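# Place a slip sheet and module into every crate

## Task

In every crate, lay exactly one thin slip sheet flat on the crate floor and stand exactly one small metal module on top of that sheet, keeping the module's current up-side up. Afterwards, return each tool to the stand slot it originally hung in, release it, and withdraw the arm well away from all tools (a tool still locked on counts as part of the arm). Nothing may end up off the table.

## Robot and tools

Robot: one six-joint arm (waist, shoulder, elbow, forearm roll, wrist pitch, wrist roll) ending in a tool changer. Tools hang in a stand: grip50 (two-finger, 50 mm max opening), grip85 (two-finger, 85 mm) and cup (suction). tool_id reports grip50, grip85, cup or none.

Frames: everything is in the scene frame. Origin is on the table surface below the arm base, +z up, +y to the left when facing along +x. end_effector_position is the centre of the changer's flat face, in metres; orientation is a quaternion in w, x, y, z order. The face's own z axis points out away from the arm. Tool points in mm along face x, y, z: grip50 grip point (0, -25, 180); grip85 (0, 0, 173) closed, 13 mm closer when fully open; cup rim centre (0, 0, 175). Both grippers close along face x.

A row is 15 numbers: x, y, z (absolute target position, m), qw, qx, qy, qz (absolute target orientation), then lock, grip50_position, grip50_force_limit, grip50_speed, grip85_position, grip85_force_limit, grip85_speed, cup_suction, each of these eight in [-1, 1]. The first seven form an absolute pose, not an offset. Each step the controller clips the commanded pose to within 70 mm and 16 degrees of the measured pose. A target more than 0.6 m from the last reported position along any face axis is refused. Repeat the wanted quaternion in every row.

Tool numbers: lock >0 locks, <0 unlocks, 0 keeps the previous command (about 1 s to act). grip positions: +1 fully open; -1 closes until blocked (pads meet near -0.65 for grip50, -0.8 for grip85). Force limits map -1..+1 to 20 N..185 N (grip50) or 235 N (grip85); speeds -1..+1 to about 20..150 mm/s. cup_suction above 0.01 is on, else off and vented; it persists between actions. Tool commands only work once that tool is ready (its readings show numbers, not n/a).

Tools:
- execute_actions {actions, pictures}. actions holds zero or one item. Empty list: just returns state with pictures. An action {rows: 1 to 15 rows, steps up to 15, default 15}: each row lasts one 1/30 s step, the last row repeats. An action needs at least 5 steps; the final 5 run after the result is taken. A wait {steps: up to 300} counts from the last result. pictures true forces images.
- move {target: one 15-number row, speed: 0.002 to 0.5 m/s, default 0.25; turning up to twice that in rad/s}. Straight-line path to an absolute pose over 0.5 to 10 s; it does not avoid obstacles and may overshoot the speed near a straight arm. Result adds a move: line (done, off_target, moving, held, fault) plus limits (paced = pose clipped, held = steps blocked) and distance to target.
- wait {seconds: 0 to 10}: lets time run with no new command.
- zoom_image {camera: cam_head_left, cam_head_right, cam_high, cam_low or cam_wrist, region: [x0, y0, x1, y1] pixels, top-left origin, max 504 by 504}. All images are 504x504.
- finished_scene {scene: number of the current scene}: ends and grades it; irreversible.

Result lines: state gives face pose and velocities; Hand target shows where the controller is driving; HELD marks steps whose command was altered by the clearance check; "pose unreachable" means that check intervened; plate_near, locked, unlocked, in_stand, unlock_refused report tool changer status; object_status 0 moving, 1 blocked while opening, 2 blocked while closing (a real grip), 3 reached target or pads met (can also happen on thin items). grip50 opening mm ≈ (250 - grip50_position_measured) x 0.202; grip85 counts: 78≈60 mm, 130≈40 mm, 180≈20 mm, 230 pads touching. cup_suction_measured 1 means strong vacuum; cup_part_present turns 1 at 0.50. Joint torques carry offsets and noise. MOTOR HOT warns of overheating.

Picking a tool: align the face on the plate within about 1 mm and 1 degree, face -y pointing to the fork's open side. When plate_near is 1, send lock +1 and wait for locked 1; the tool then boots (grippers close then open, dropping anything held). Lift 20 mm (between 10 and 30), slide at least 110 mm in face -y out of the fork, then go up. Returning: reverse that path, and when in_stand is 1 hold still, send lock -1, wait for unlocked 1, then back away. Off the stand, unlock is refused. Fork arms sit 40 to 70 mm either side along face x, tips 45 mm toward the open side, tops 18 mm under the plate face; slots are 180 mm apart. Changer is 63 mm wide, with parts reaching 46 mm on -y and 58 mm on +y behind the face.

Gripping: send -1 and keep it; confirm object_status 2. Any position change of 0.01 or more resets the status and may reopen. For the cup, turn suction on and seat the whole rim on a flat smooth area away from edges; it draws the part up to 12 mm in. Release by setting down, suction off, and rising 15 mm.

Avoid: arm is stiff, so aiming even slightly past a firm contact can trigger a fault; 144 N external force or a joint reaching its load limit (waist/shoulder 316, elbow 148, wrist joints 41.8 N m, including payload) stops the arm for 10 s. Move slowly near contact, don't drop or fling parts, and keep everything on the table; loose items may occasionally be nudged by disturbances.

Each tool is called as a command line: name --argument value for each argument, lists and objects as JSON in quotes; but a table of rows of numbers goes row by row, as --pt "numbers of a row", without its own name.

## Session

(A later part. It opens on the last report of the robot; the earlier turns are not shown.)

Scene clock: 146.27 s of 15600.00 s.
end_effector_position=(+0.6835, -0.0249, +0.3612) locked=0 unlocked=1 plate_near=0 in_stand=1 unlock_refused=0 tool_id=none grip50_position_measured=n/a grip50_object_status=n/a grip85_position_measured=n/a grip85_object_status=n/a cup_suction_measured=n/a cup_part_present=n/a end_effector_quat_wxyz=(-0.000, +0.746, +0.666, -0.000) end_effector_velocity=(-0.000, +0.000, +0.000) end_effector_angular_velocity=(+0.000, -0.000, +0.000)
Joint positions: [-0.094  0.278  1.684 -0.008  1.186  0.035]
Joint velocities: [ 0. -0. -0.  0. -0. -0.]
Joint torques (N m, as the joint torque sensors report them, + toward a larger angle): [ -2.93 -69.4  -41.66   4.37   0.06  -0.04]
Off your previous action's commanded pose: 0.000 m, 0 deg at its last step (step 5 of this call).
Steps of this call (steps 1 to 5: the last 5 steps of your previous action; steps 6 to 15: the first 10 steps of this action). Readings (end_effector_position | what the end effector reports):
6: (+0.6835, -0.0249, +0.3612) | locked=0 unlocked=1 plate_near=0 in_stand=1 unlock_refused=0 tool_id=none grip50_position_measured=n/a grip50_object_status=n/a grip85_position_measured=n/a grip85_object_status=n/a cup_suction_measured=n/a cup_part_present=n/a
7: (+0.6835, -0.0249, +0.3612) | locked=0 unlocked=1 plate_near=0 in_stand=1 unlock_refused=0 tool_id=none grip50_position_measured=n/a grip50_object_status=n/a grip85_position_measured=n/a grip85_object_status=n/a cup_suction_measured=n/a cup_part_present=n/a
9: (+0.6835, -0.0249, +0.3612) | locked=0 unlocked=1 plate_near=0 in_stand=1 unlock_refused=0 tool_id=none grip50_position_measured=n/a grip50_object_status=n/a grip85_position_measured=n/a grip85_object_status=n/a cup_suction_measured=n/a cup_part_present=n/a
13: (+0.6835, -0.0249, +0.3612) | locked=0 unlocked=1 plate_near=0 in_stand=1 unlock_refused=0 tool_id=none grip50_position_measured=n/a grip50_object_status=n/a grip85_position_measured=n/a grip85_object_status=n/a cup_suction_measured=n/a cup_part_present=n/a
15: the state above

Unlocked. Rise straight up and move clear.

move --target '[0.6835,-0.0249,0.43,0,0.7461,0.6658,0,0,1,0,0,1,0,0,0]' --speed 0.1

move --target '[0.35,-0.05,0.55,0,0.7461,0.6658,0,0,1,0,0,1,0,0,0]' --speed 0.35

Scene clock: 147.70 s of 15600.00 s.
end_effector_position=(+0.6836, -0.0249, +0.4300) locked=0 unlocked=1 plate_near=0 in_stand=0 unlock_refused=0 tool_id=none grip50_position_measured=n/a grip50_object_status=n/a grip85_position_measured=n/a grip85_object_status=n/a cup_suction_measured=n/a cup_part_present=n/a end_effector_quat_wxyz=(-0.000, +0.746, +0.666, -0.000) end_effector_velocity=(-0.000, +0.000, +0.001) end_effector_angular_velocity=(+0.000, -0.000, +0.000)
Joint positions: [-0.093  0.243  1.6   -0.007  1.305  0.035]
Joint velocities: [-0.    -0.001 -0.     0.     0.001 -0.   ]
Joint torques (N m, as the joint torque sensors report them, + toward a larger angle): [ -3.25 -67.55 -43.01   4.48   0.02   0.  ]
Hand target: +0.684, -0.025, +0.430; +0.000, +0.746, +0.666, -0.000
Off your previous action's commanded pose: 0.000 m, 0 deg at its last step (step 5 of this call).
Off the commanded pose: 0.000 m, 0 deg.
Kept back: nothing.
move: done

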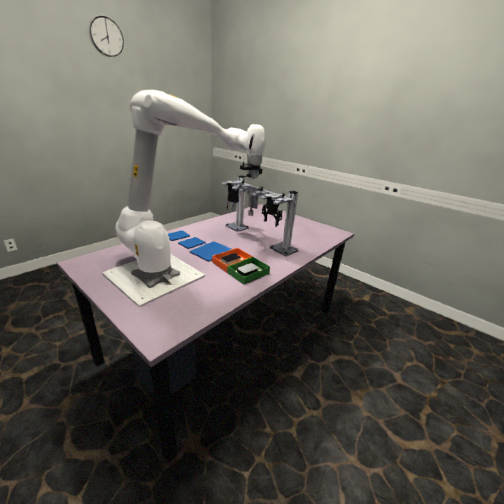

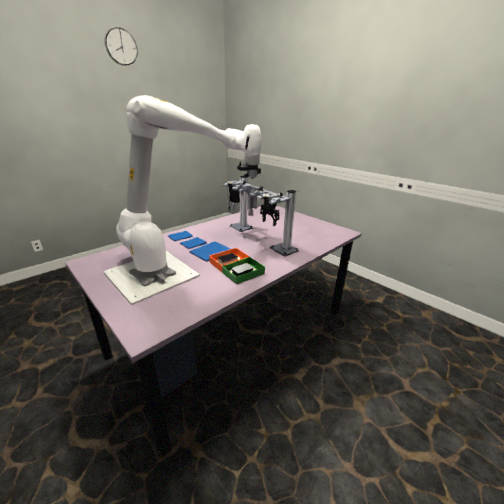

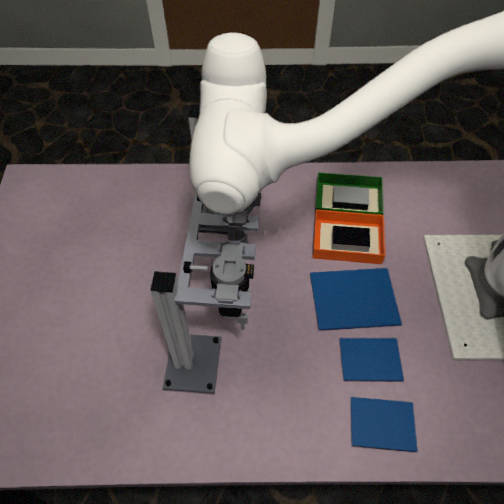

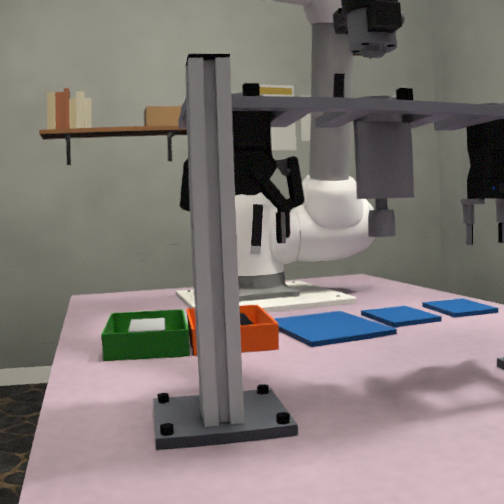

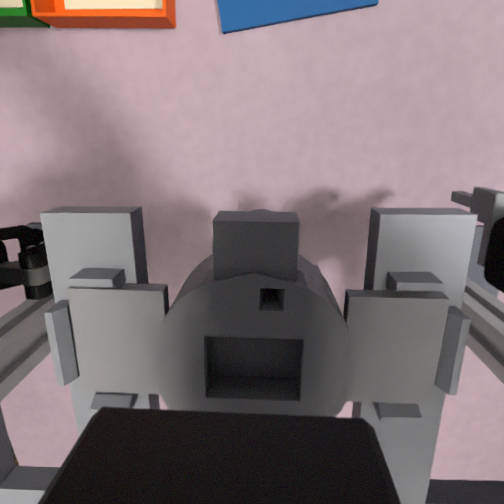

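Scene clock: 149.23 s of 15600.00 s.
end_effector_position=(+0.3501, -0.0498, +0.5505) locked=0 unlocked=1 plate_near=0 in_stand=0 unlock_refused=0 tool_id=none grip50_position_measured=n/a grip50_object_status=n/a grip85_position_measured=n/a grip85_object_status=n/a cup_suction_measured=n/a cup_part_present=n/a end_effector_quat_wxyz=(-0.000, +0.746, +0.666, -0.000) end_effector_velocity=(+0.000, +0.000, -0.000) end_effector_angular_velocity=(+0.003, -0.001, +0.000)
Joint positions: [-0.235 -0.332  1.924 -0.008  1.556 -0.108]
Joint velocities: [-0.001 -0.     0.     0.003 -0.    -0.001]
Joint torques (N m, as the joint torque sensors report them, + toward a larger angle): [ -3.01  -9.06 -45.04   4.69   0.05  -0.16]
Hand target: +0.350, -0.050, +0.551; -0.000, +0.746, +0.666, -0.000
Off the commanded pose: 0.001 m, 0 deg.
Kept back: nothing.
move: done

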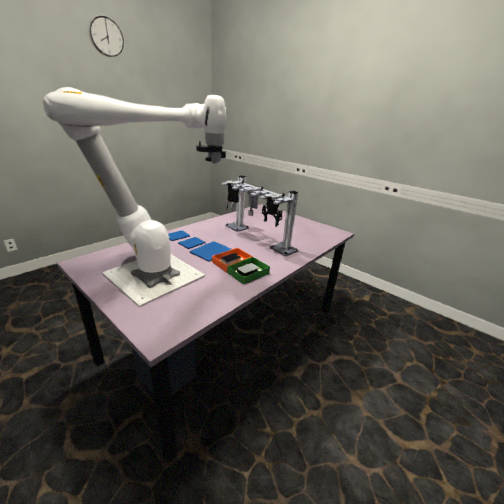

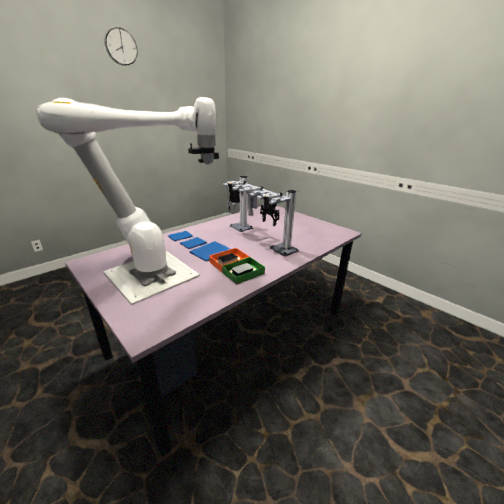

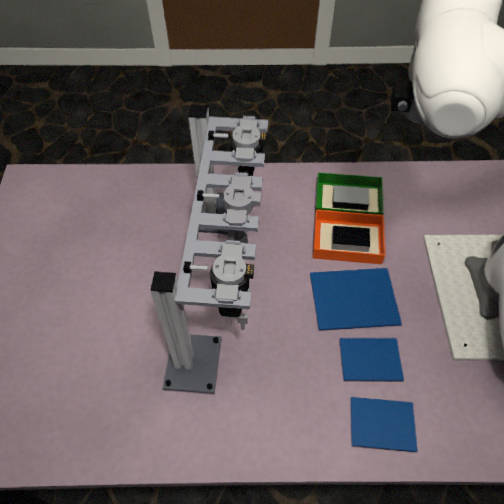

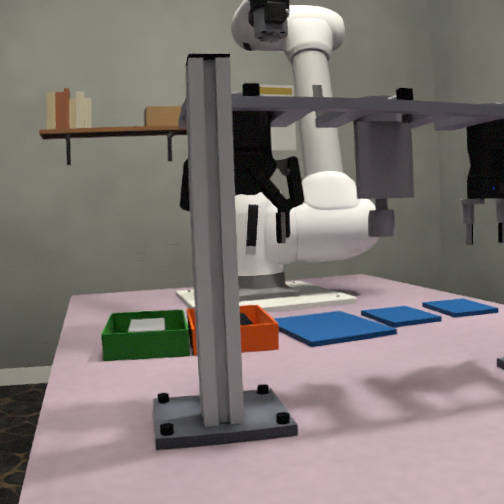

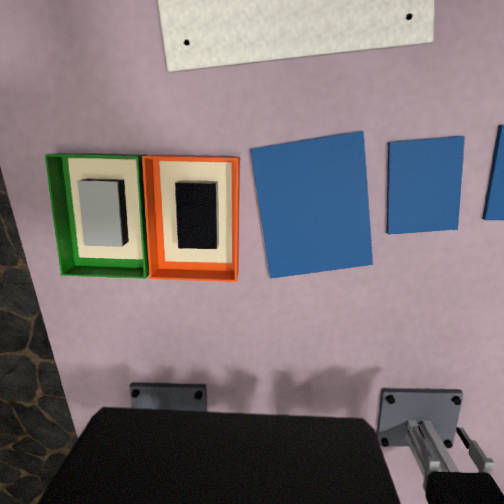

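finished_scene --scene 1

The scene is finished: the task was done.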